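# Transfer top 96-well plate from rack K1 to nest N1

## Task

Take the top 96-well plate off the stack rack K1 and place it in the plate nest N1 so it rests flat within the nest's locators, with its well A1 (the plate's cut-off corner) at the nest corner labelled A1. The lower plate has to stay in K1 exactly as it was. The plate must stay put without the robot holding it, so at the end the gripper has to release it and the arm has to move away.

## Robot and tools

Robot: one six-joint arm with a two-finger parallel gripper. Joints in column order: waist, shoulder, elbow, forearm roll, wrist pitch, wrist roll.

Frame: the scene frame has its origin on the tabletop directly under the arm base, +z up, +x forward, and +y to the left when facing along +x. The base may be slightly tilted to the table. The reported hand position can be off, more so when the arm reaches far.

Gripper geometry: the fingers point along the hand's +z and close along its y axis. end_effector_position is the spot between the pads when they are closed. Fingertips extend about 33 mm past it when closed and about 9 mm when fully open. While closing, the tips travel roughly 24 mm further from the arm, so keep that much clearance above any surface.

Tool execute_actions, argument "actions": a list holding zero or one item, plus optional "pictures" (true/false; images are on by default).
- [] commands nothing and just reports the current state.
- {"rows": [...], "steps": n} is a motion. It has 1 to 15 rows, and n is 1 to 15 (15 if omitted). Each step lasts 1/30 s. Each row is used for one step, and the last row repeats if there are fewer rows than steps.
- {"steps": n} with no rows is a wait of up to 300 steps, counted from the previous result. Your reply time counts toward it.
If a call is refused, nothing reaches the robot.

A row is 9 numbers, each in [-1, 1], for the single arm: arm/djoint_1 to arm/djoint_6, then gripper/position, gripper/force_limit, gripper/speed.
The six joint values are offsets, not poses. They are measured from the joint angles in the latest result that lists them. Before any result has listed them, and for the second or later call in the same reply, they are measured from where the arm stands when the action begins. Each row is measured from that same reference, not from the row before it.
Scale: 1.0 equals 1.398 rad for waist and shoulder, 2.097 rad for elbow, and 2.622 rad for forearm roll, wrist pitch and wrist roll.
A row of all zeros is not a hold: it pulls the arm back to the reference angles.
Stated joint ranges in rad: waist, shoulder, forearm roll, wrist pitch and wrist roll are each -6.283 to 6.283; elbow is -2.792 to 2.792. The true ends may differ from these by up to 0.010 rad. A call that pushes a joint more than 0.010 rad outward past its end is refused. A target beyond the real end, when the joint is moving outward, is cut at that end and the result says "joint sent to its limit". That line may refer to an earlier action. Its absence does not prove there is room left.

The gripper values are absolute settings, not offsets.
- position: +1 is fully open (140 mm). The pads touch near -0.8. At -1 the fingers close until blocked.
- force_limit (parts up to 40 mm wide): about 14 N at -1, 60 N at 0, 107 N at +1.
- speed: about 30 mm/s at -1, 140 at 0, 250 at +1.

Motion limits: target speeds are capped at 2.09 rad/s (waist, shoulder), 3.14 (elbow) and 3.93 (wrist joints). Reaching full speed takes 0.3 s, and joints are slowed together so they arrive at the same moment. On each step a target may lead the measured angle by at most 0.456 rad (waist, shoulder), 0.683 (elbow) or 0.854 (wrist joints). If the targets would move the hand more than 70 mm from where it is, all of them are scaled back. Between calls the arm keeps heading for the last row sent, and it stops trying once it barely moves or a step is HELD. Fingers that are still moving continue to move.

Gripping: send position -1 and confirm object_status = 2. Codes: 0 moving; 1 blocked while opening; 2 blocked while closing; 3 reached the setting or pads met (a thin part may still be held). Stopped fingers stay put until position changes by 0.01 or more, or until the object slips or gives way. To squeeze harder while the status is 2, raise force_limit and switch position between -1 and -0.98. position_measured is in counts, not millimetres: 3 is fully open and 230 is pads touching.

Result lines: end_effector_position (m), end_effector_quat_wxyz, linear and angular velocities (m/s, rad/s), Joint positions (rad) and Joint velocities (rad/s) in column order. "joint command not followed" means the clearance check changed or blocked targets; mounting blocks and posts count as part of the arm. HELD marks steps where your row was not sent in full. MOTOR HOT warns that a held load is heating a motor, and an OVER-TEMPERATURE FAULT brakes the arm until it cools.

Faults: the arm halts for 10 s and drops the rest of the call if a joint's contact torque reaches its load limit or any outside force reaches 144 N. Load limits in N m: waist 323, shoulder 323, elbow 152, forearm roll 42.7, wrist pitch 42.7, wrist roll 42.7. The held plate's weight counts. Every stop is bad.

Cameras: cam_high (896x504), cam_low (896x504) and cam_wrist (504x504 fisheye, posed from the joint readings). Calibration is given as K, D and T_world_to_cam, which maps world to camera in metres, using OpenCV conventions. The fixed cameras may be off by a few degrees and millimetres.
Tool zoom_image: {"camera": one of cam_high, cam_low, cam_wrist, "region": [x0, y0, x1, y1]}. Coordinates are pixels from the top-left of that camera's latest image, and the region can be at most 504x504.

Tool finished_scene: {"scene": current scene number}. It ends the scene permanently and reports success, so call it only after the plate rests in N1 on its own and the gripper has been cleared. Replying without any tool call also ends things.

Cautions: brief tugs on the held plate or pushes on loose items may happen. Never drop or knock anything off the table. Avoid slamming, hard impacts, strong pushes and disturbing the lower plate. Move smoothly.

Each tool is called after ">>>" by a JSON object that holds its "fn" and its "kwargs", one argument or row to a line.

## Session

>>> {"fn": "execute_actions", "kwargs": {
  "actions": []
}}

Scene clock: 0.00 s of 8400.00 s.
end_effector_position=(+0.7680, -0.1601, +0.1440) position_measured=3 object_status=3 end_effector_quat_wxyz=(+0.107, +0.806, +0.450, +0.369) end_effector_velocity=(-0.001, +0.000, -0.000) end_effector_angular_velocity=(+0.001, +0.001, +0.000)
Joint positions: [-0.434  0.339  2.075  1.449  0.45  -1.162]
Joint velocities: [-0.001  0.     0.001  0.     0.001 -0.001]

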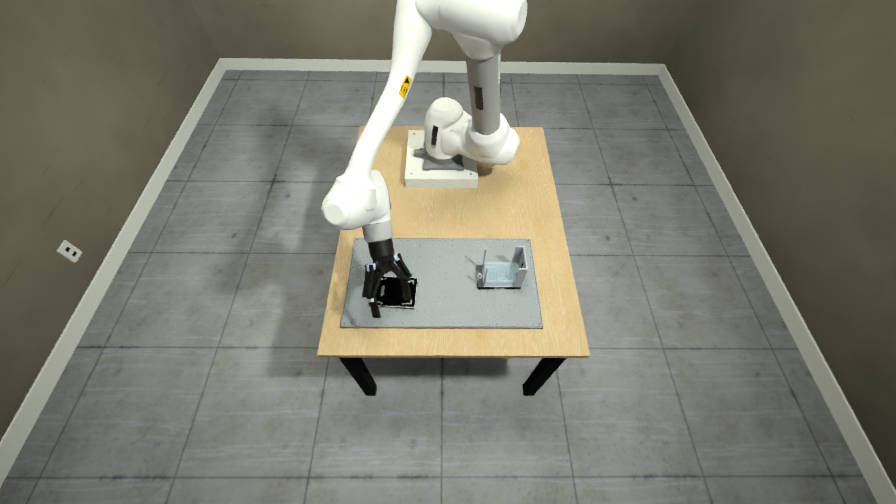

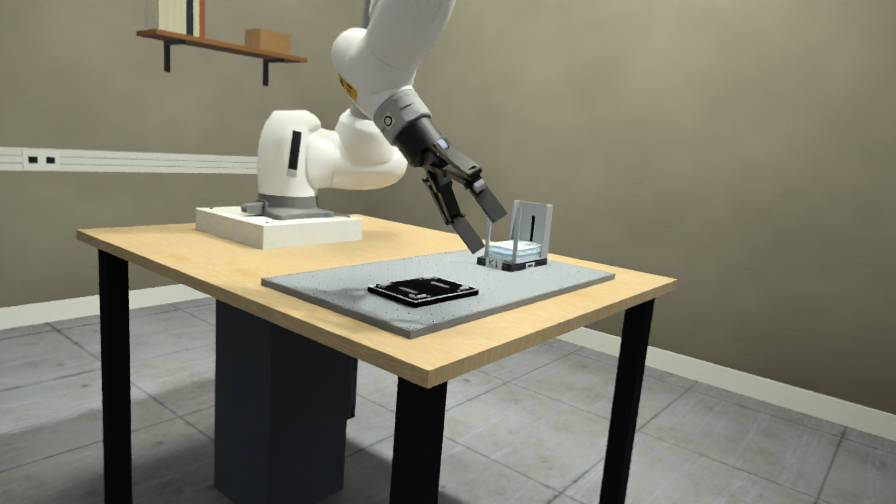

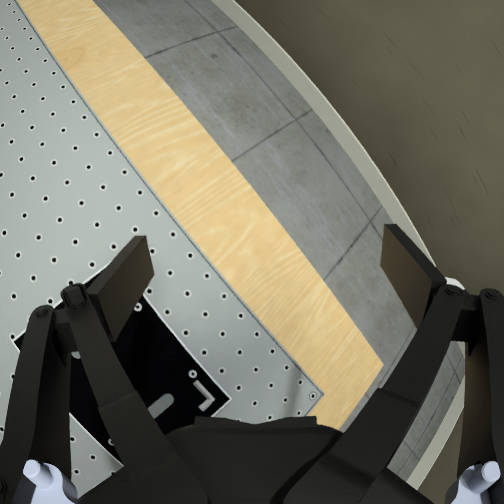

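>>> {"fn": "zoom_image", "kwargs": {
  "camera": "cam_high",
  "region": [340, 230, 550, 335]
}}

>>> {"fn": "zoom_image", "kwargs": {
  "camera": "cam_low",
  "region": [350, 190, 580, 320]
}}

Region (340, 230, 550, 335) of cam_high's 896x504 image, scaled by 2.400, with more detail than that image has.

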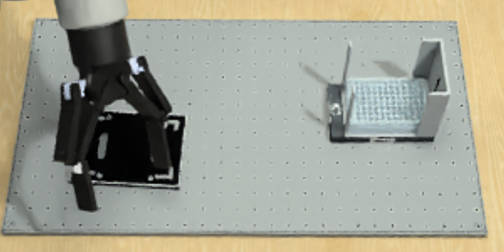

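Region (350, 190, 580, 320) of cam_low's 896x504 image, scaled by 2.191, with more detail than that image has; it fills the top 285 rows of this view, and the rest is white.

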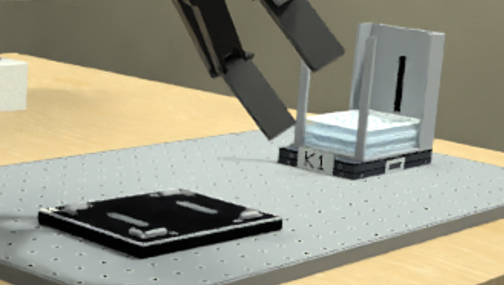

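>>> {"fn": "execute_actions", "kwargs": {
  "actions": [
    {"rows": [[0.483,-0.160,-0.107,-0.5526,0.277,-0.663,1,0,0]], "steps": 15}
  ],
  "pictures": false
}}

>>> {"fn": "execute_actions", "kwargs": {
  "actions": [
    {"steps": 45}
  ]
}}

Scene clock: 34.90 s of 8400.00 s.
end_effector_position=(+0.7348, +0.0956, +0.2330) position_measured=3 object_status=3 end_effector_quat_wxyz=(+0.111, +0.358, +0.862, +0.343) end_effector_velocity=(-0.276, +0.499, +0.082) end_effector_angular_velocity=(-1.256, -0.575, +2.825)
Joint positions: [-0.18   0.239  1.975  0.973  0.774 -1.638]
Joint velocities: [ 0.682 -0.202 -0.203 -1.279  0.652 -1.278]
Steps of this call (steps 1 to 90: nothing new was sent; then 31.40 s passed at rest; steps 91 to 105: all 15 steps of this action). Readings (joint positions | what the end effector reports):
91: [-0.434 0.339 2.075 1.448 0.450 -1.163] | position_measured=3 object_status=3
92: [-0.428 0.336 2.073 1.437 0.459 -1.174] | position_measured=3 object_status=3
94: [-0.396 0.320 2.057 1.377 0.510 -1.234] | position_measured=3 object_status=3
98: [-0.325 0.289 2.025 1.244 0.611 -1.366] | position_measured=3 object_status=3
105: the state above

Scene clock: 36.40 s of 8400.00 s.
end_effector_position=(+0.5615, +0.1730, +0.2816) position_measured=3 object_status=3 end_effector_quat_wxyz=(-0.003, +0.707, -0.707, -0.002) end_effector_velocity=(+0.000, +0.000, +0.000) end_effector_angular_velocity=(+0.000, -0.001, +0.001)
Joint positions: [ 0.241  0.115  1.851  0.001  1.176 -2.9  ]
Joint velocities: [ 0.001  0.    -0.    -0.    -0.001  0.   ]
Steps of this call (steps 1 to 45: the robot went on to your last target). Readings (joint positions | what the end effector reports):
1: [-0.157 0.232 1.968 0.928 0.796 -1.683] | position_measured=3 object_status=3
2: [-0.134 0.225 1.961 0.880 0.818 -1.730] | position_measured=3 object_status=3
4: [-0.085 0.211 1.947 0.772 0.865 -1.839] | position_measured=3 object_status=3
8: [0.023 0.179 1.915 0.518 0.967 -2.133] | position_measured=3 object_status=3
45: the state above
The arm was judged still, so your last target was given up. Only a new action makes it travel on or press farther. Fingers that are still opening or closing keep moving.
camera_calibration (this result's frames):
cam_wrist: T_world_to_cam=[[-0.995617, 0.0757355, -0.0548667, 0.568679], [0.0450626, 0.902576, 0.428165, -0.297582], [0.0819487, 0.423816, -0.902033, 0.311963], [0, 0, 0, 1]] pos_world=[0.554031, 0.093306, 0.440017]

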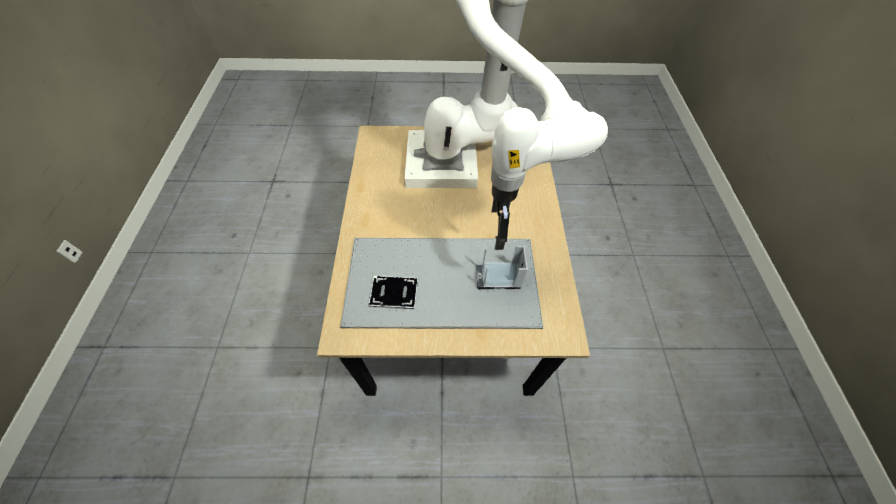

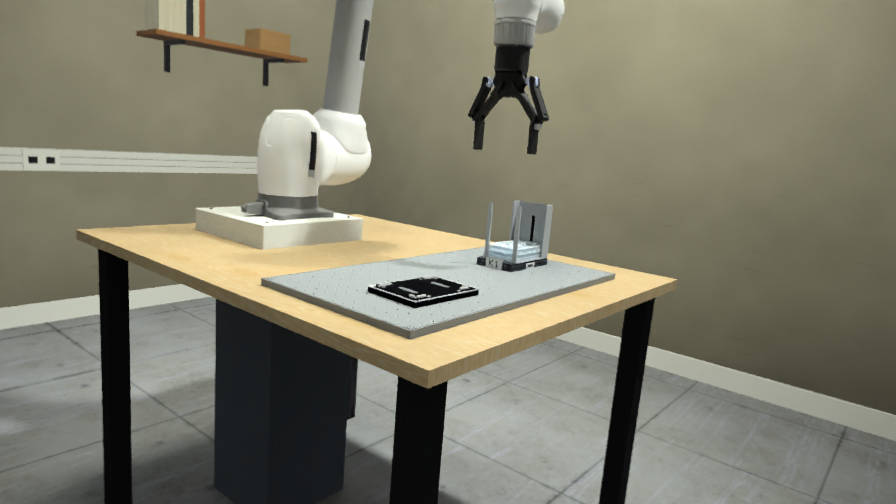

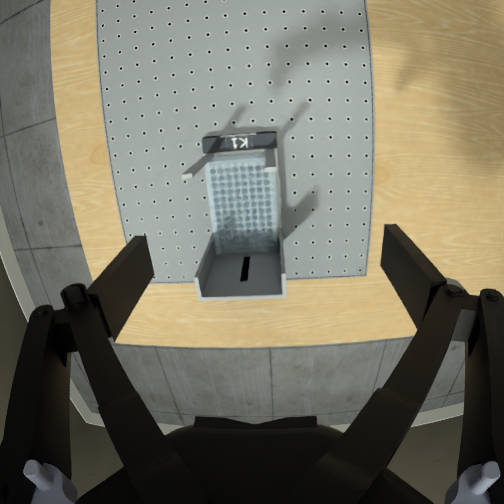

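>>> {"fn": "zoom_image", "kwargs": {
  "camera": "cam_wrist",
  "region": [170, 120, 320, 310]
}}

>>> {"fn": "zoom_image", "kwargs": {
  "camera": "cam_high",
  "region": [360, 265, 430, 320]
}}

>>> {"fn": "zoom_image", "kwargs": {
  "camera": "cam_low",
  "region": [460, 190, 570, 280]
}}

Region (170, 120, 320, 310) of cam_wrist's 504x504 image, scaled by 2.653, with more detail than that image has; it fills the left 398 columns of this view, and the rest is white.

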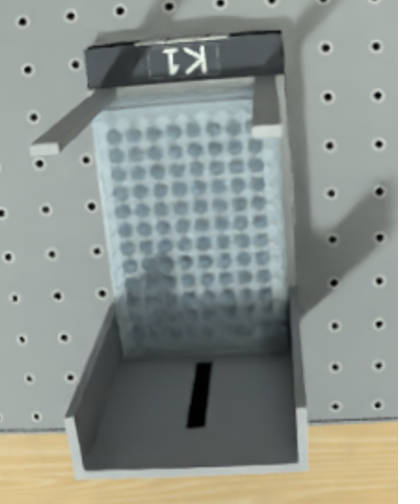

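Region (360, 265, 430, 320) of cam_high's 896x504 image, scaled by 7.200, with more detail than that image has; it fills the top 396 rows of this view, and the rest is white.

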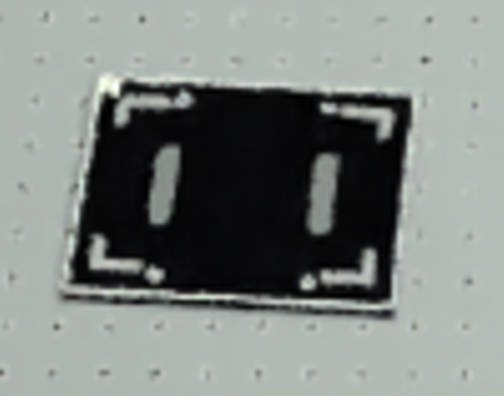

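Region (460, 190, 570, 280) of cam_low's 896x504 image, scaled by 4.582, with more detail than that image has; it fills the top 412 rows of this view, and the rest is white.

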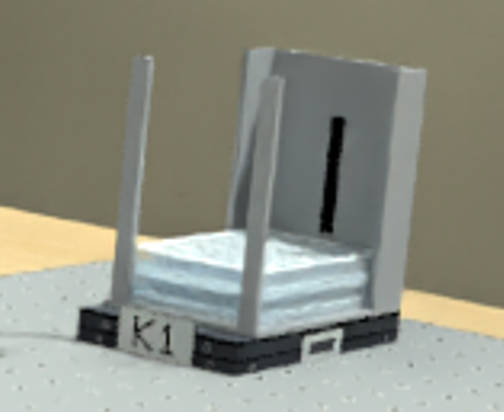

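>>> {"fn": "execute_actions", "kwargs": {
  "actions": [
    {"rows": [[0.0368,0.0873,0.0067,0,-0.052,0.0195,0.55,0,0]], "steps": 15}
  ],
  "pictures": false
}}

>>> {"fn": "execute_actions", "kwargs": {
  "actions": [
    {"steps": 15}
  ]
}}

Scene clock: 65.87 s of 8400.00 s.
end_effector_position=(+0.5907, +0.2138, +0.2007) position_measured=59 object_status=3 end_effector_quat_wxyz=(-0.003, +0.707, -0.707, -0.001) end_effector_velocity=(-0.001, +0.000, -0.001) end_effector_angular_velocity=(+0.001, +0.002, -0.001)
Joint positions: [ 0.293  0.237  1.865  0.001  1.04  -2.849]
Joint velocities: [-0.     0.     0.002  0.002 -0.001 -0.   ]
Steps of this call (steps 1 to 90: nothing new was sent; then 25.97 s passed at rest; steps 91 to 105: all 15 steps of this action). Readings (joint positions | what the end effector reports):
91: [0.242 0.116 1.851 0.001 1.176 -2.900] | position_measured=3 object_status=0
92: [0.244 0.121 1.851 0.001 1.169 -2.898] | position_measured=8 object_status=0
94: [0.259 0.156 1.854 0.001 1.129 -2.883] | position_measured=24 object_status=0
98: [0.291 0.233 1.864 0.001 1.045 -2.851] | position_measured=54 object_status=0
105: the state above

Scene clock: 66.37 s of 8400.00 s.
end_effector_position=(+0.5907, +0.2138, +0.2006) position_measured=59 object_status=3 end_effector_quat_wxyz=(-0.003, +0.707, -0.707, -0.001) end_effector_velocity=(+0.001, -0.000, +0.001) end_effector_angular_velocity=(-0.000, -0.002, -0.001)
Joint positions: [ 0.293  0.237  1.865  0.001  1.04  -2.849]
Joint velocities: [-0.     0.    -0.001 -0.001 -0.     0.001]
Steps of this call (steps 1 to 15: the robot went on to your last target). Readings (joint positions | what the end effector reports):
1: [0.293 0.237 1.865 0.001 1.040 -2.849] | position_measured=59 object_status=3
2: [0.293 0.237 1.865 0.001 1.040 -2.849] | position_measured=59 object_status=3
4: [0.293 0.237 1.865 0.001 1.040 -2.849] | position_measured=59 object_status=3
8: [0.293 0.237 1.865 0.001 1.040 -2.849] | position_measured=59 object_status=3
15: the state above
The arm was judged still, so your last target was given up. Only a new action makes it travel on or press farther. Fingers that are still opening or closing keep moving.
camera_calibration (this result's frames):
cam_wrist: T_world_to_cam=[[-0.995628, 0.0755034, -0.0549959, 0.590359], [0.044797, 0.902589, 0.428166, -0.30086], [0.0819667, 0.423831, -0.902025, 0.219168], [0, 0, 0, 1]] pos_world=[0.583291, 0.134089, 0.35898]

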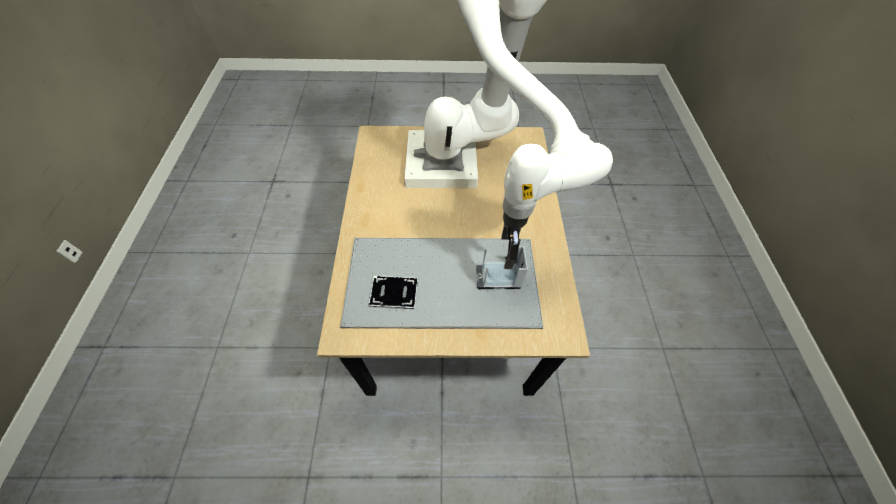

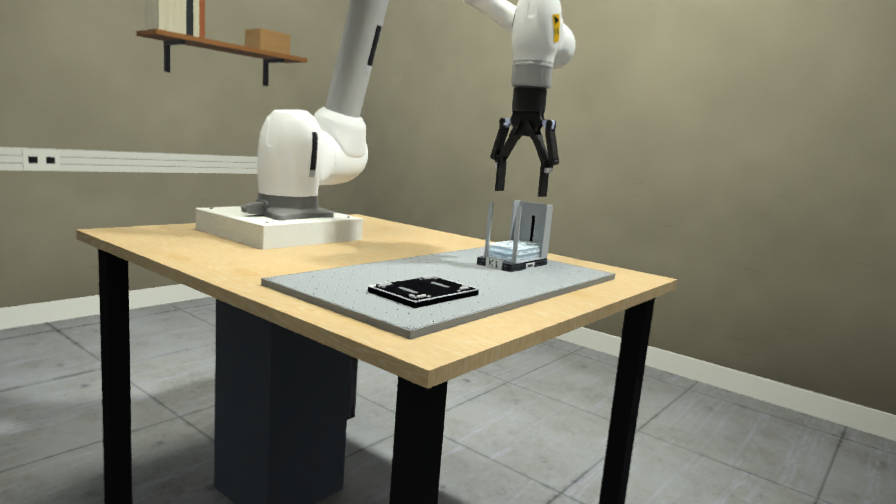

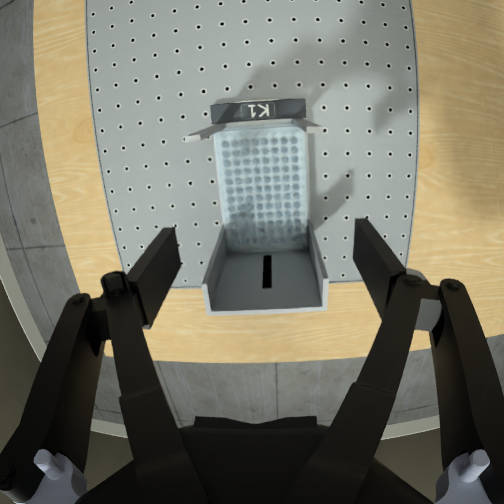

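>>> {"fn": "zoom_image", "kwargs": {
  "camera": "cam_wrist",
  "region": [175, 90, 355, 270]
}}

Region (175, 90, 355, 270) of cam_wrist's 504x504 image, scaled by 2.800, with more detail than that image has.

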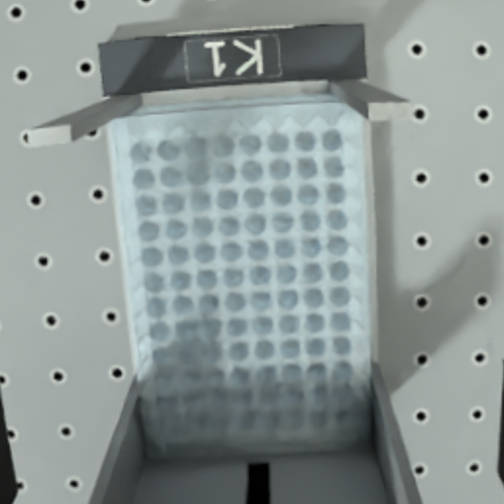

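>>> {"fn": "zoom_image", "kwargs": {
  "camera": "cam_wrist",
  "region": [205, 115, 325, 150]
}}

>>> {"fn": "zoom_image", "kwargs": {
  "camera": "cam_wrist",
  "region": [205, 220, 325, 265]
}}

Region (205, 115, 325, 150) of cam_wrist's 504x504 image, scaled by 4.200, with more detail than that image has; it fills the top 147 rows of this view, and the rest is white.

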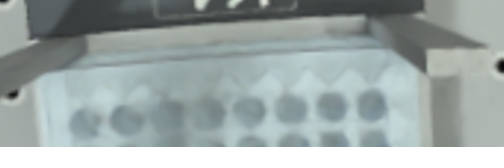

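Region (205, 220, 325, 265) of cam_wrist's 504x504 image, scaled by 4.200, with more detail than that image has; it fills the top 189 rows of this view, and the rest is white.

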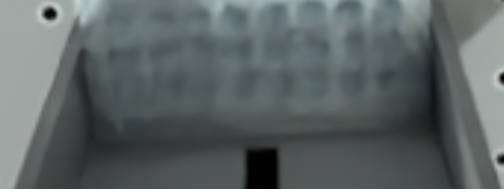

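>>> {"fn": "execute_actions", "kwargs": {
  "actions": [
    {"rows": [[-0.0003,0.02,0.0103,0,-0.019,-0.0001,0.55,0,0],[-0.0003,0.03,0.0154,0,-0.0283,-0.0001,0.55,0,0],[-0.0004,0.04,0.0205,0,-0.0378,-0.0002,0.55,0,0],[-0.0005,0.05,0.0256,0,-0.0472,-0.0003,0.55,0,0],[-0.0006,0.06,0.0308,0,-0.0566,-0.0003,0.55,0,0],[-0.0007,0.0731,0.0375,0,-0.069,-0.0004,0.55,0,0]], "steps": 15}
  ]
}}

>>> {"fn": "zoom_image", "kwargs": {
  "camera": "cam_low",
  "region": [460, 190, 570, 280]
}}

Scene clock: 88.33 s of 8400.00 s.
end_effector_position=(+0.5930, +0.2143, +0.1006) position_measured=59 object_status=3 end_effector_quat_wxyz=(-0.003, +0.707, -0.707, -0.001) end_effector_velocity=(+0.000, +0.001, +0.000) end_effector_angular_velocity=(-0.000, -0.001, +0.002)
Joint positions: [ 0.292  0.339  1.943  0.001  0.859 -2.85 ]
Joint velocities: [ 0.001  0.    -0.001 -0.001 -0.    -0.001]
Steps of this call (steps 1 to 90: nothing new was sent; then 18.47 s passed at rest; steps 91 to 105: all 15 steps of this action). Readings (joint positions | what the end effector reports):
91: [0.293 0.238 1.865 0.001 1.039 -2.849] | position_measured=59 object_status=3
92: [0.293 0.243 1.868 0.001 1.028 -2.849] | position_measured=59 object_status=3
94: [0.293 0.273 1.891 0.001 0.976 -2.849] | position_measured=59 object_status=3
98: [0.292 0.332 1.937 0.001 0.873 -2.850] | position_measured=59 object_status=3
105: the state above
camera_calibration (this result's frames):
cam_wrist: T_world_to_cam=[[-0.995618, 0.0755456, -0.0551233, 0.587053], [0.0447851, 0.902611, 0.428121, -0.258571], [0.0820976, 0.423776, -0.902039, 0.128506], [0, 0, 0, 1]] pos_world=[0.585511, 0.134582, 0.258977]

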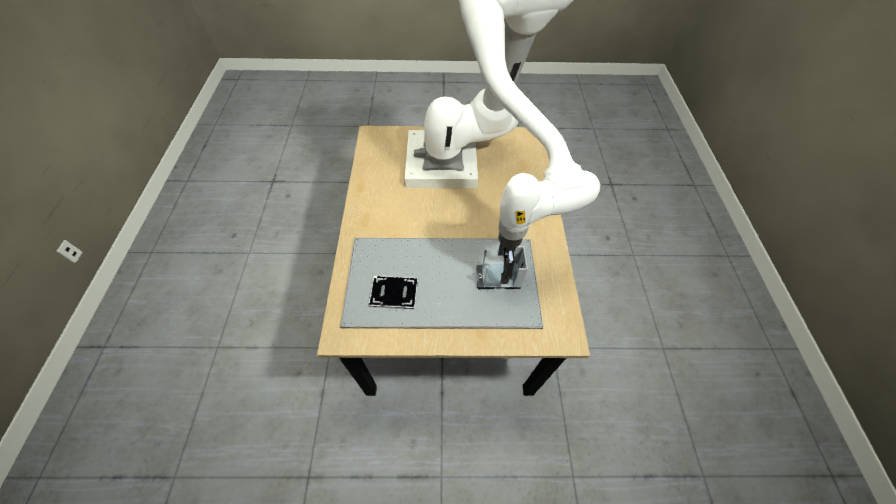

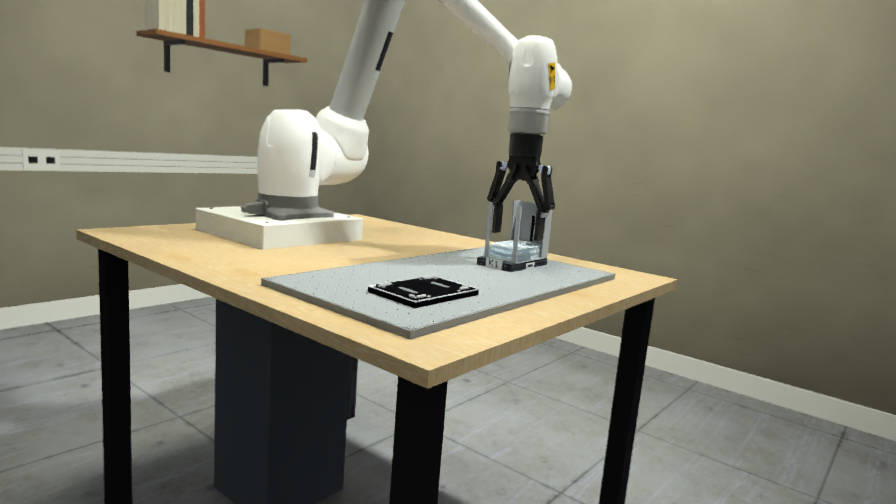

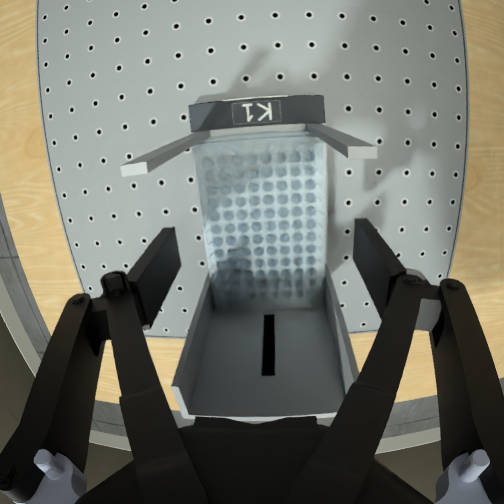

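Region (460, 190, 570, 280) of cam_low's 896x504 image, scaled by 4.582, with more detail than that image has; it fills the top 412 rows of this view, and the rest is white.

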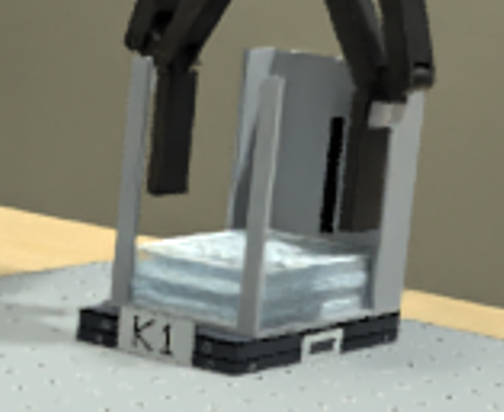

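>>> {"fn": "zoom_image", "kwargs": {
  "camera": "cam_wrist",
  "region": [165, 120, 375, 320]
}}

Region (165, 120, 375, 320) of cam_wrist's 504x504 image, scaled by 2.400, with more detail than that image has; it fills the top 480 rows of this view, and the rest is white.

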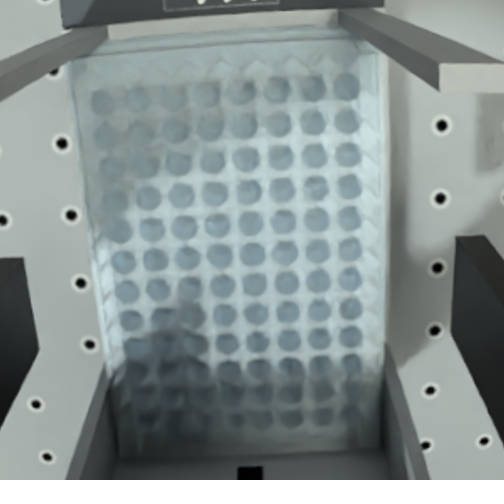

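>>> {"fn": "execute_actions", "kwargs": {
  "actions": [
    {"rows": [[0,0.0172,0.0066,0,-0.01446,0,0.42,0,-0.5]], "steps": 15}
  ]
}}

>>> {"fn": "zoom_image", "kwargs": {
  "camera": "cam_low",
  "region": [470, 215, 560, 280]
}}

Scene clock: 100.60 s of 8400.00 s.
end_effector_position=(+0.5929, +0.2143, +0.0797) position_measured=76 object_status=3 end_effector_quat_wxyz=(-0.003, +0.707, -0.707, -0.001) end_effector_velocity=(-0.000, -0.001, -0.000) end_effector_angular_velocity=(+0.001, +0.001, -0.003)
Joint positions: [ 0.292  0.363  1.957  0.001  0.821 -2.85 ]
Joint velocities: [-0.002 -0.     0.     0.001  0.    -0.   ]
Steps of this call (steps 1 to 15: the robot went on to your last target; steps 16 to 90: nothing new was sent; then 8.77 s passed at rest; steps 91 to 105: all 15 steps of this action). Readings (joint positions | what the end effector reports):
91: [0.292 0.340 1.943 0.001 0.858 -2.850] | position_measured=59 object_status=0
92: [0.292 0.345 1.946 0.001 0.849 -2.850] | position_measured=63 object_status=0
94: [0.292 0.362 1.956 0.001 0.823 -2.850] | position_measured=72 object_status=0
98: [0.292 0.363 1.957 0.001 0.821 -2.850] | position_measured=76 object_status=0
105: the state above
camera_calibration (this result's frames):
cam_wrist: T_world_to_cam=[[-0.995609, 0.0755826, -0.0552285, 0.585881], [0.044774, 0.902612, 0.42812, -0.249667], [0.0822083, 0.423767, -0.902033, 0.109601], [0, 0, 0, 1]] pos_world=[0.585477, 0.134625, 0.238109]

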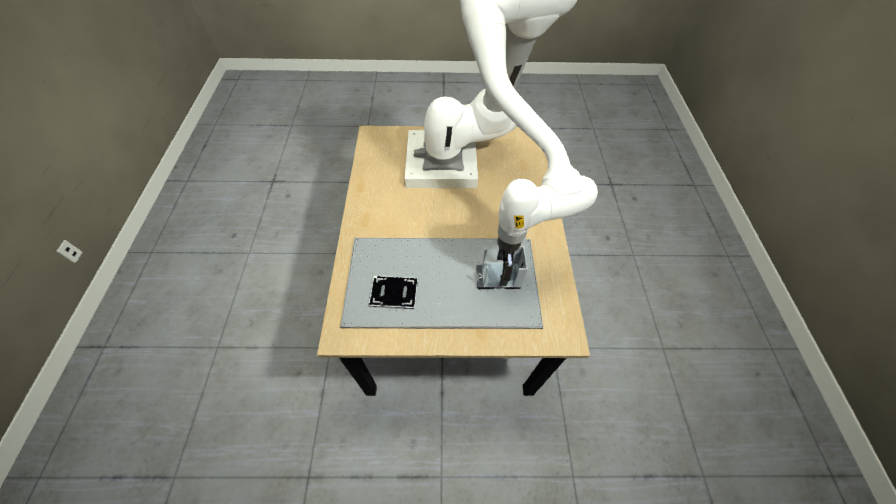

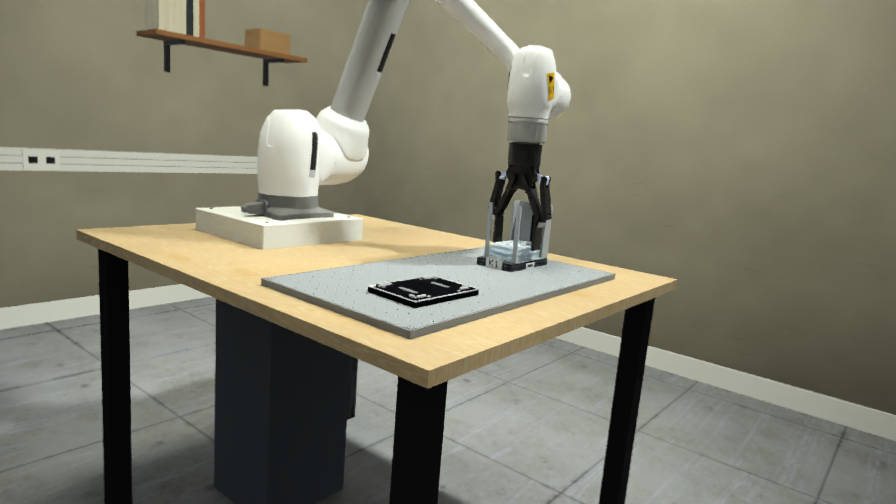

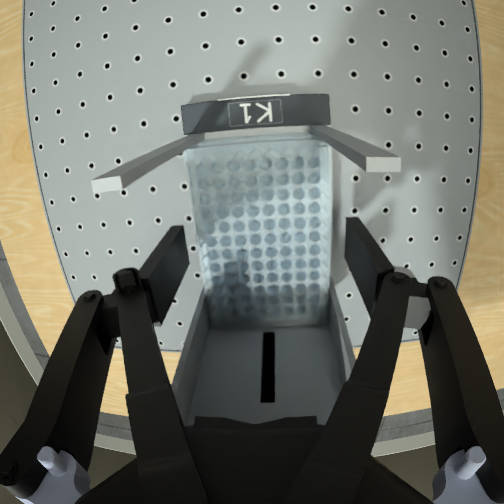

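Region (470, 215, 560, 280) of cam_low's 896x504 image, scaled by 5.600, with more detail than that image has.

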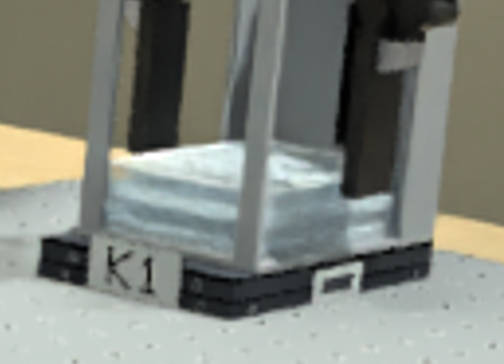

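>>> {"fn": "execute_actions", "kwargs": {
  "actions": [
    {"rows": [[0,0.0033,0.00125,0,-0.00275,0,0.42,0,-0.5],[0,0.0033,0.00125,0,-0.00275,0,0.42,0,-0.5],[0,0.0033,0.00125,0,-0.00275,0,0.42,0,-0.5],[0,0.0033,0.00125,0,-0.00275,0,0.42,0,-0.5],[0,0.0033,0.00125,0,-0.00275,0,0.42,0,-0.5],[0,0.0033,0.00125,0,-0.00275,0,-1,0,-0.8]], "steps": 15}
  ],
  "pictures": false
}}

>>> {"fn": "execute_actions", "kwargs": {
  "actions": [
    {"steps": 12}
  ]
}}

>>> {"fn": "zoom_image", "kwargs": {
  "camera": "cam_low",
  "region": [470, 215, 560, 280]
}}

Scene clock: 113.07 s of 8400.00 s.
end_effector_position=(+0.5930, +0.2144, +0.0757) position_measured=101 object_status=0 end_effector_quat_wxyz=(-0.003, +0.707, -0.707, -0.001) end_effector_velocity=(-0.001, +0.001, -0.000) end_effector_angular_velocity=(-0.000, +0.002, +0.002)
Joint positions: [ 0.292  0.368  1.96   0.001  0.813 -2.85 ]
Joint velocities: [ 0.002  0.     0.     0.     0.001 -0.001]
Steps of this call (steps 1 to 15: the robot went on to your last target; steps 16 to 90: nothing new was sent; then 8.97 s passed at rest; steps 91 to 105: all 15 steps of this action). Readings (joint positions | what the end effector reports):
91: [0.292 0.364 1.957 0.001 0.820 -2.850] | position_measured=76 object_status=3
92: [0.292 0.366 1.959 0.001 0.816 -2.850] | position_measured=76 object_status=3
94: [0.292 0.368 1.960 0.001 0.814 -2.850] | position_measured=76 object_status=3
98: [0.292 0.368 1.960 0.001 0.814 -2.850] | position_measured=81 object_status=0
105: the state above

Scene clock: 113.47 s of 8400.00 s.
end_effector_position=(+0.5929, +0.2143, +0.0758) position_measured=107 object_status=2 end_effector_quat_wxyz=(-0.003, +0.707, -0.707, -0.001) end_effector_velocity=(-0.001, +0.000, -0.000) end_effector_angular_velocity=(-0.001, +0.001, +0.001)
Joint positions: [ 0.292  0.368  1.96   0.001  0.814 -2.85 ]
Joint velocities: [ 0.001  0.     0.    -0.001  0.001  0.001]
Steps of this call (steps 1 to 12: the robot went on to your last target). Readings (joint positions | what the end effector reports):
1: [0.292 0.368 1.960 0.001 0.813 -2.850] | position_measured=103 object_status=0
2: [0.292 0.368 1.960 0.001 0.813 -2.850] | position_measured=106 object_status=0
4: [0.292 0.368 1.960 0.001 0.813 -2.850] | position_measured=107 object_status=0
8: [0.292 0.368 1.960 0.001 0.813 -2.850] | position_measured=107 object_status=2
12: the state above
camera_calibration (this result's frames):
cam_wrist: T_world_to_cam=[[-0.995602, 0.0755881, -0.0553403, 0.585613], [0.0447285, 0.902599, 0.428151, -0.247961], [0.0823133, 0.423793, -0.902011, 0.106005], [0, 0, 0, 1]] pos_world=[0.585402, 0.13462, 0.23419]

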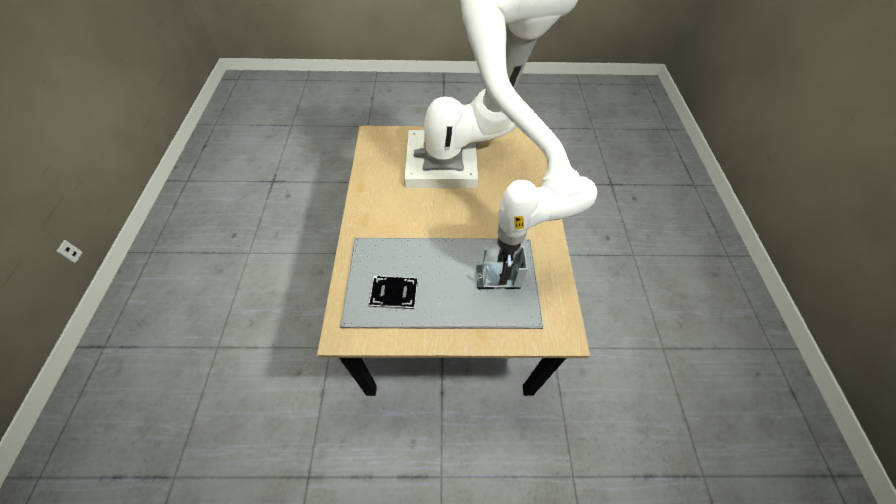

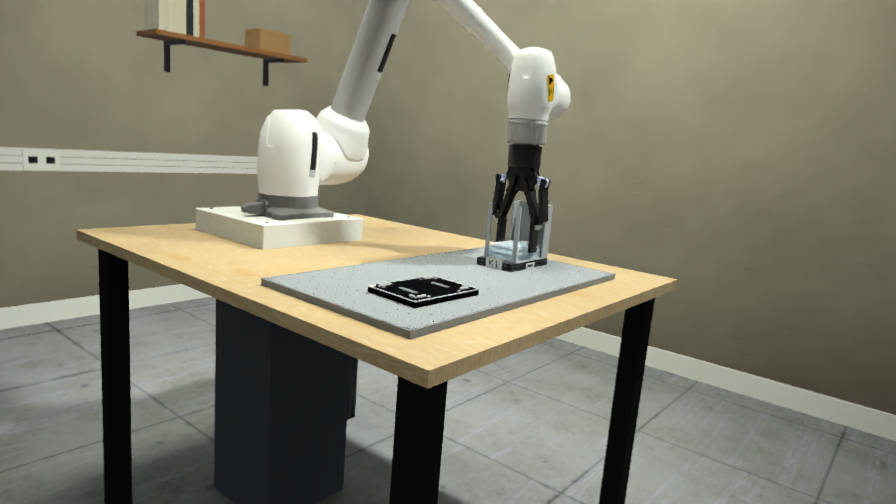

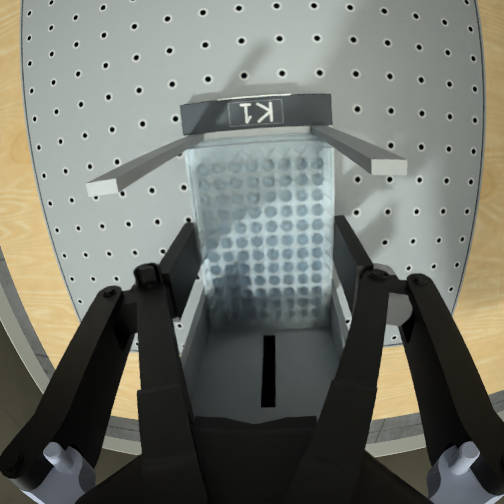

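Region (470, 215, 560, 280) of cam_low's 896x504 image, scaled by 5.600, with more detail than that image has.

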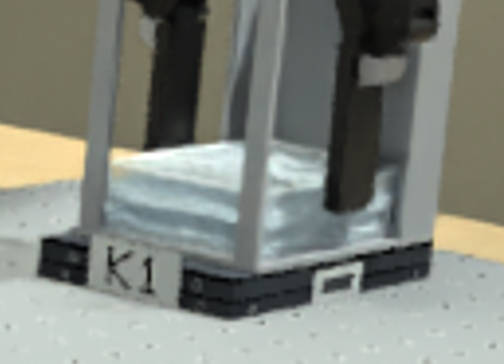

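Lift slowly 25 mm and check.

>>> {"fn": "execute_actions", "kwargs": {
  "actions": [
    {"rows": [[0,-0.002,-0.0008,0,0.0017,0,-1,0,-0.8],[0,-0.004,-0.0016,0,0.0034,0,-1,0,-0.8],[0,-0.006,-0.0024,0,0.0051,0,-1,0,-0.8],[0,-0.008,-0.0031,0,0.0068,0,-1,0,-0.8],[0,-0.010,-0.0039,0,0.0085,0,-1,0,-0.8],[0,-0.012,-0.0047,0,0.0102,0,-1,0,-0.8],[0,-0.014,-0.0055,0,0.0119,0,-1,0,-0.8],[0,-0.016,-0.0063,0,0.0136,0,-1,0,-0.8],[0,-0.018,-0.0071,0,0.0153,0,-1,0,-0.8],[0,-0.0205,-0.0079,0,0.0172,0,-1,0,-0.8]], "steps": 15}
  ]
}}

>>> {"fn": "zoom_image", "kwargs": {
  "camera": "cam_low",
  "region": [470, 215, 560, 280]
}}

Scene clock: 119.23 s of 8400.00 s.
end_effector_position=(+0.5931, +0.2143, +0.1006) position_measured=109 object_status=2 end_effector_quat_wxyz=(-0.003, +0.707, -0.707, -0.001) end_effector_velocity=(-0.001, +0.000, +0.000) end_effector_angular_velocity=(-0.001, +0.002, +0.000)
Joint positions: [ 0.292  0.339  1.943  0.001  0.859 -2.85 ]
Joint velocities: [ 0.001 -0.    -0.    -0.     0.002  0.001]
Steps of this call (steps 1 to 15: the robot went on to your last target; steps 16 to 90: nothing new was sent; then 2.27 s passed at rest; steps 91 to 105: all 15 steps of this action). Readings (joint positions | what the end effector reports):
91: [0.292 0.368 1.960 0.001 0.814 -2.850] | position_measured=107 object_status=2
92: [0.292 0.366 1.959 0.001 0.817 -2.850] | position_measured=107 object_status=2
94: [0.292 0.361 1.956 0.001 0.825 -2.850] | position_measured=109 object_status=2
98: [0.292 0.349 1.949 0.001 0.843 -2.850] | position_measured=109 object_status=2
105: the state above
camera_calibration (this result's frames):
cam_wrist: T_world_to_cam=[[-0.995601, 0.0755815, -0.0553693, 0.587209], [0.0447071, 0.902585, 0.428184, -0.258546], [0.0823383, 0.423825, -0.901994, 0.128392], [0, 0, 0, 1]] pos_world=[0.585613, 0.134562, 0.259027]

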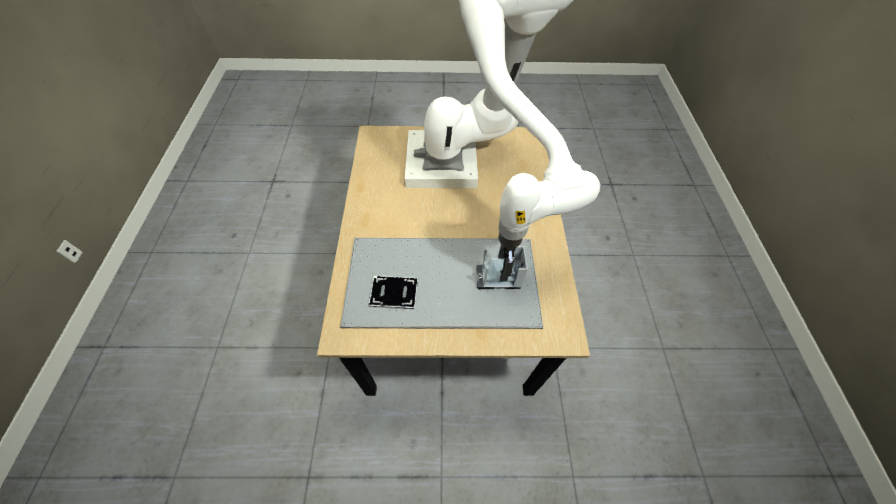

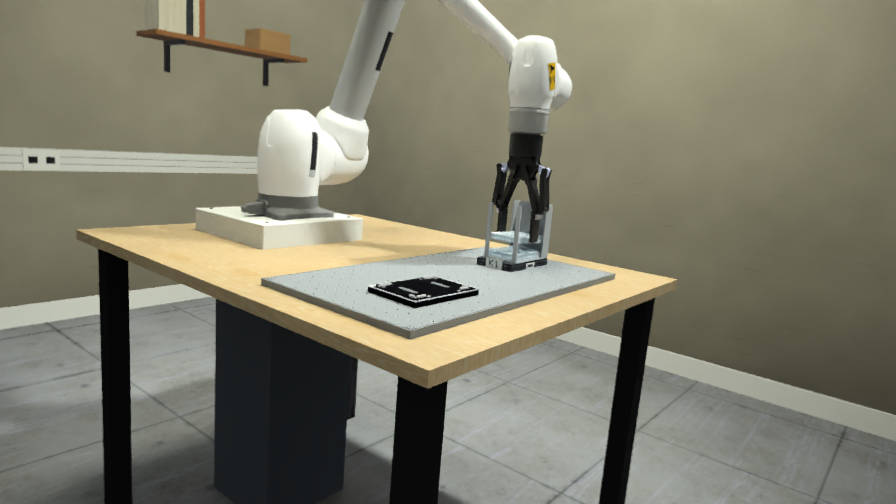

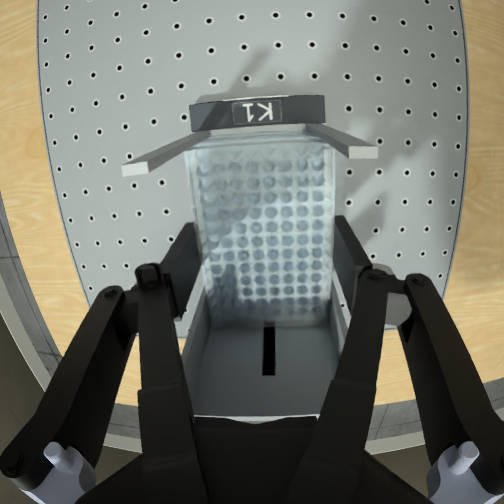

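Region (470, 215, 560, 280) of cam_low's 896x504 image, scaled by 5.600, with more detail than that image has.

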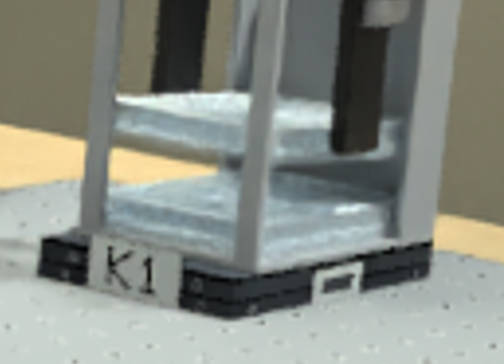

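>>> {"fn": "execute_actions", "kwargs": {
  "actions": [
    {"rows": [[0,-0.004,-0.0017,0,0.0035,0,-1,0,-0.8],[0,-0.010,-0.0043,0,0.0088,0,-1,0,-0.8],[0,-0.017,-0.0075,0,0.0151,0,-1,0,-0.8],[0,-0.024,-0.0108,0,0.0214,0,-1,0,-0.8],[0,-0.0309,-0.0141,0,0.0277,0,-1,0,-0.8],[0,-0.0364,-0.0173,0,0.0332,0,-1,0,-0.8],[0,-0.0419,-0.0206,0,0.0388,0,-1,0,-0.8],[0,-0.0475,-0.0238,0,0.0443,0,-1,0,-0.8],[0,-0.053,-0.0271,0,0.0499,0,-1,0,-0.8],[0,-0.0585,-0.0303,0,0.0554,0,-1,0,-0.8],[0,-0.0634,-0.034,0,0.0609,0,-1,0,-0.8],[0,-0.0683,-0.0376,0,0.0665,0,-1,0,-0.8],[0,-0.0731,-0.0413,0,0.072,0,-1,0,-0.8],[0,-0.078,-0.045,0,0.0776,0,-1,0,-0.8],[0,-0.0829,-0.0486,0,0.0831,0,-1,0,-0.8]], "steps": 15}
  ],
  "pictures": false
}}

>>> {"fn": "execute_actions", "kwargs": {
  "actions": [
    {"steps": 10}
  ]
}}

>>> {"fn": "zoom_image", "kwargs": {
  "camera": "cam_wrist",
  "region": [160, 120, 380, 340]
}}

Scene clock: 138.33 s of 8400.00 s.
end_effector_position=(+0.5931, +0.2138, +0.2068) position_measured=109 object_status=2 end_effector_quat_wxyz=(-0.003, +0.707, -0.707, -0.001) end_effector_velocity=(-0.002, -0.001, +0.238) end_effector_angular_velocity=(+0.001, -0.003, +0.001)
Joint positions: [ 0.292  0.235  1.855  0.001  1.052 -2.85 ]
Joint velocities: [ 0.001 -0.202 -0.229 -0.     0.427 -0.   ]
Steps of this call (steps 1 to 15: the robot went on to your last target; steps 16 to 90: nothing new was sent; then 15.60 s passed at rest; steps 91 to 105: all 15 steps of this action). Readings (joint positions | what the end effector reports):
91: [0.292 0.339 1.943 0.001 0.859 -2.850] | position_measured=109 object_status=2
92: [0.292 0.336 1.941 0.001 0.865 -2.850] | position_measured=109 object_status=2
94: [0.292 0.322 1.932 0.001 0.888 -2.850] | position_measured=109 object_status=2
98: [0.292 0.286 1.905 0.001 0.949 -2.850] | position_measured=109 object_status=2
105: the state above

Scene clock: 138.67 s of 8400.00 s.
end_effector_position=(+0.5927, +0.2137, +0.2206) position_measured=109 object_status=2 end_effector_quat_wxyz=(-0.003, +0.707, -0.707, -0.001) end_effector_velocity=(+0.000, +0.000, +0.000) end_effector_angular_velocity=(+0.000, -0.001, +0.000)
Joint positions: [ 0.292  0.223  1.841  0.001  1.076 -2.85 ]
Joint velocities: [ 0.     0.    -0.001 -0.    -0.     0.   ]
Steps of this call (steps 1 to 10: the robot went on to your last target). Readings (joint positions | what the end effector reports):
1: [0.292 0.228 1.847 0.001 1.066 -2.850] | position_measured=109 object_status=2
2: [0.292 0.224 1.842 0.001 1.074 -2.850] | position_measured=109 object_status=2
4: [0.292 0.223 1.841 0.001 1.076 -2.850] | position_measured=109 object_status=2
8: [0.292 0.223 1.841 0.001 1.076 -2.850] | position_measured=109 object_status=2
10: the state above
camera_calibration (this result's frames):
cam_wrist: T_world_to_cam=[[-0.995621, 0.0754358, -0.0552075, 0.593535], [0.0446404, 0.90257, 0.428223, -0.309297], [0.082132, 0.423884, -0.901985, 0.237014], [0, 0, 0, 1]] pos_world=[0.585277, 0.133922, 0.378998]

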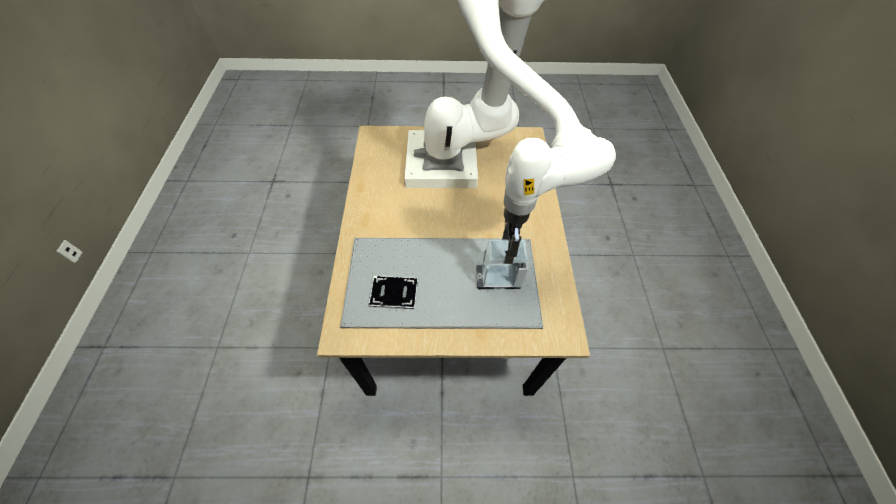

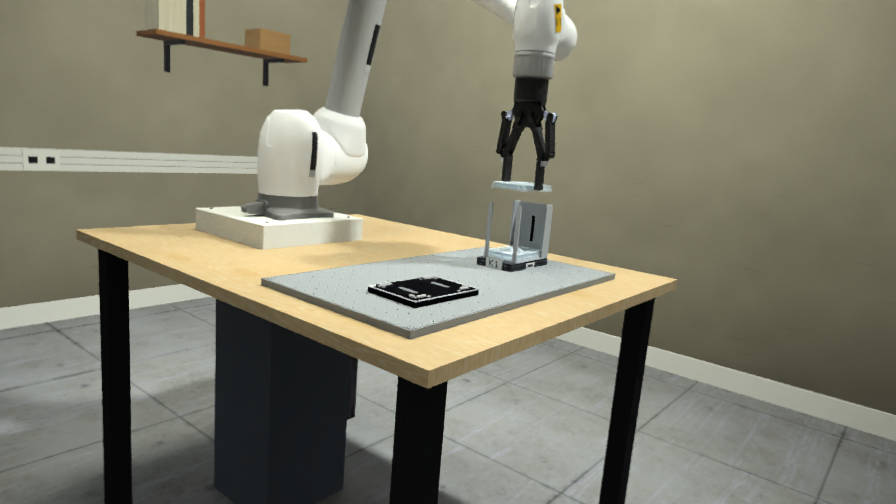

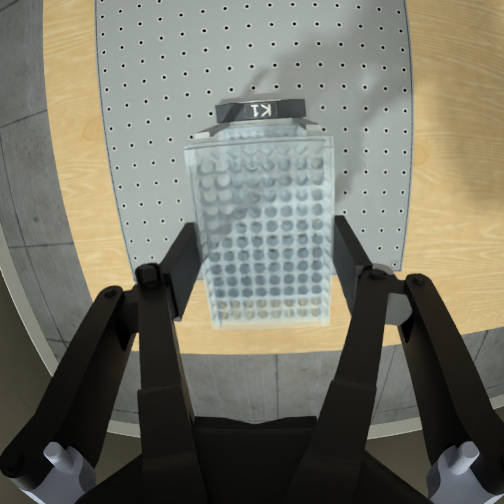

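Region (160, 120, 380, 340) of cam_wrist's 504x504 image, scaled by 2.291, with more detail than that image has.

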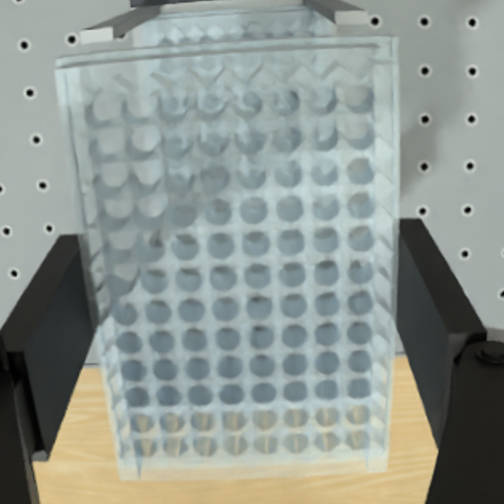

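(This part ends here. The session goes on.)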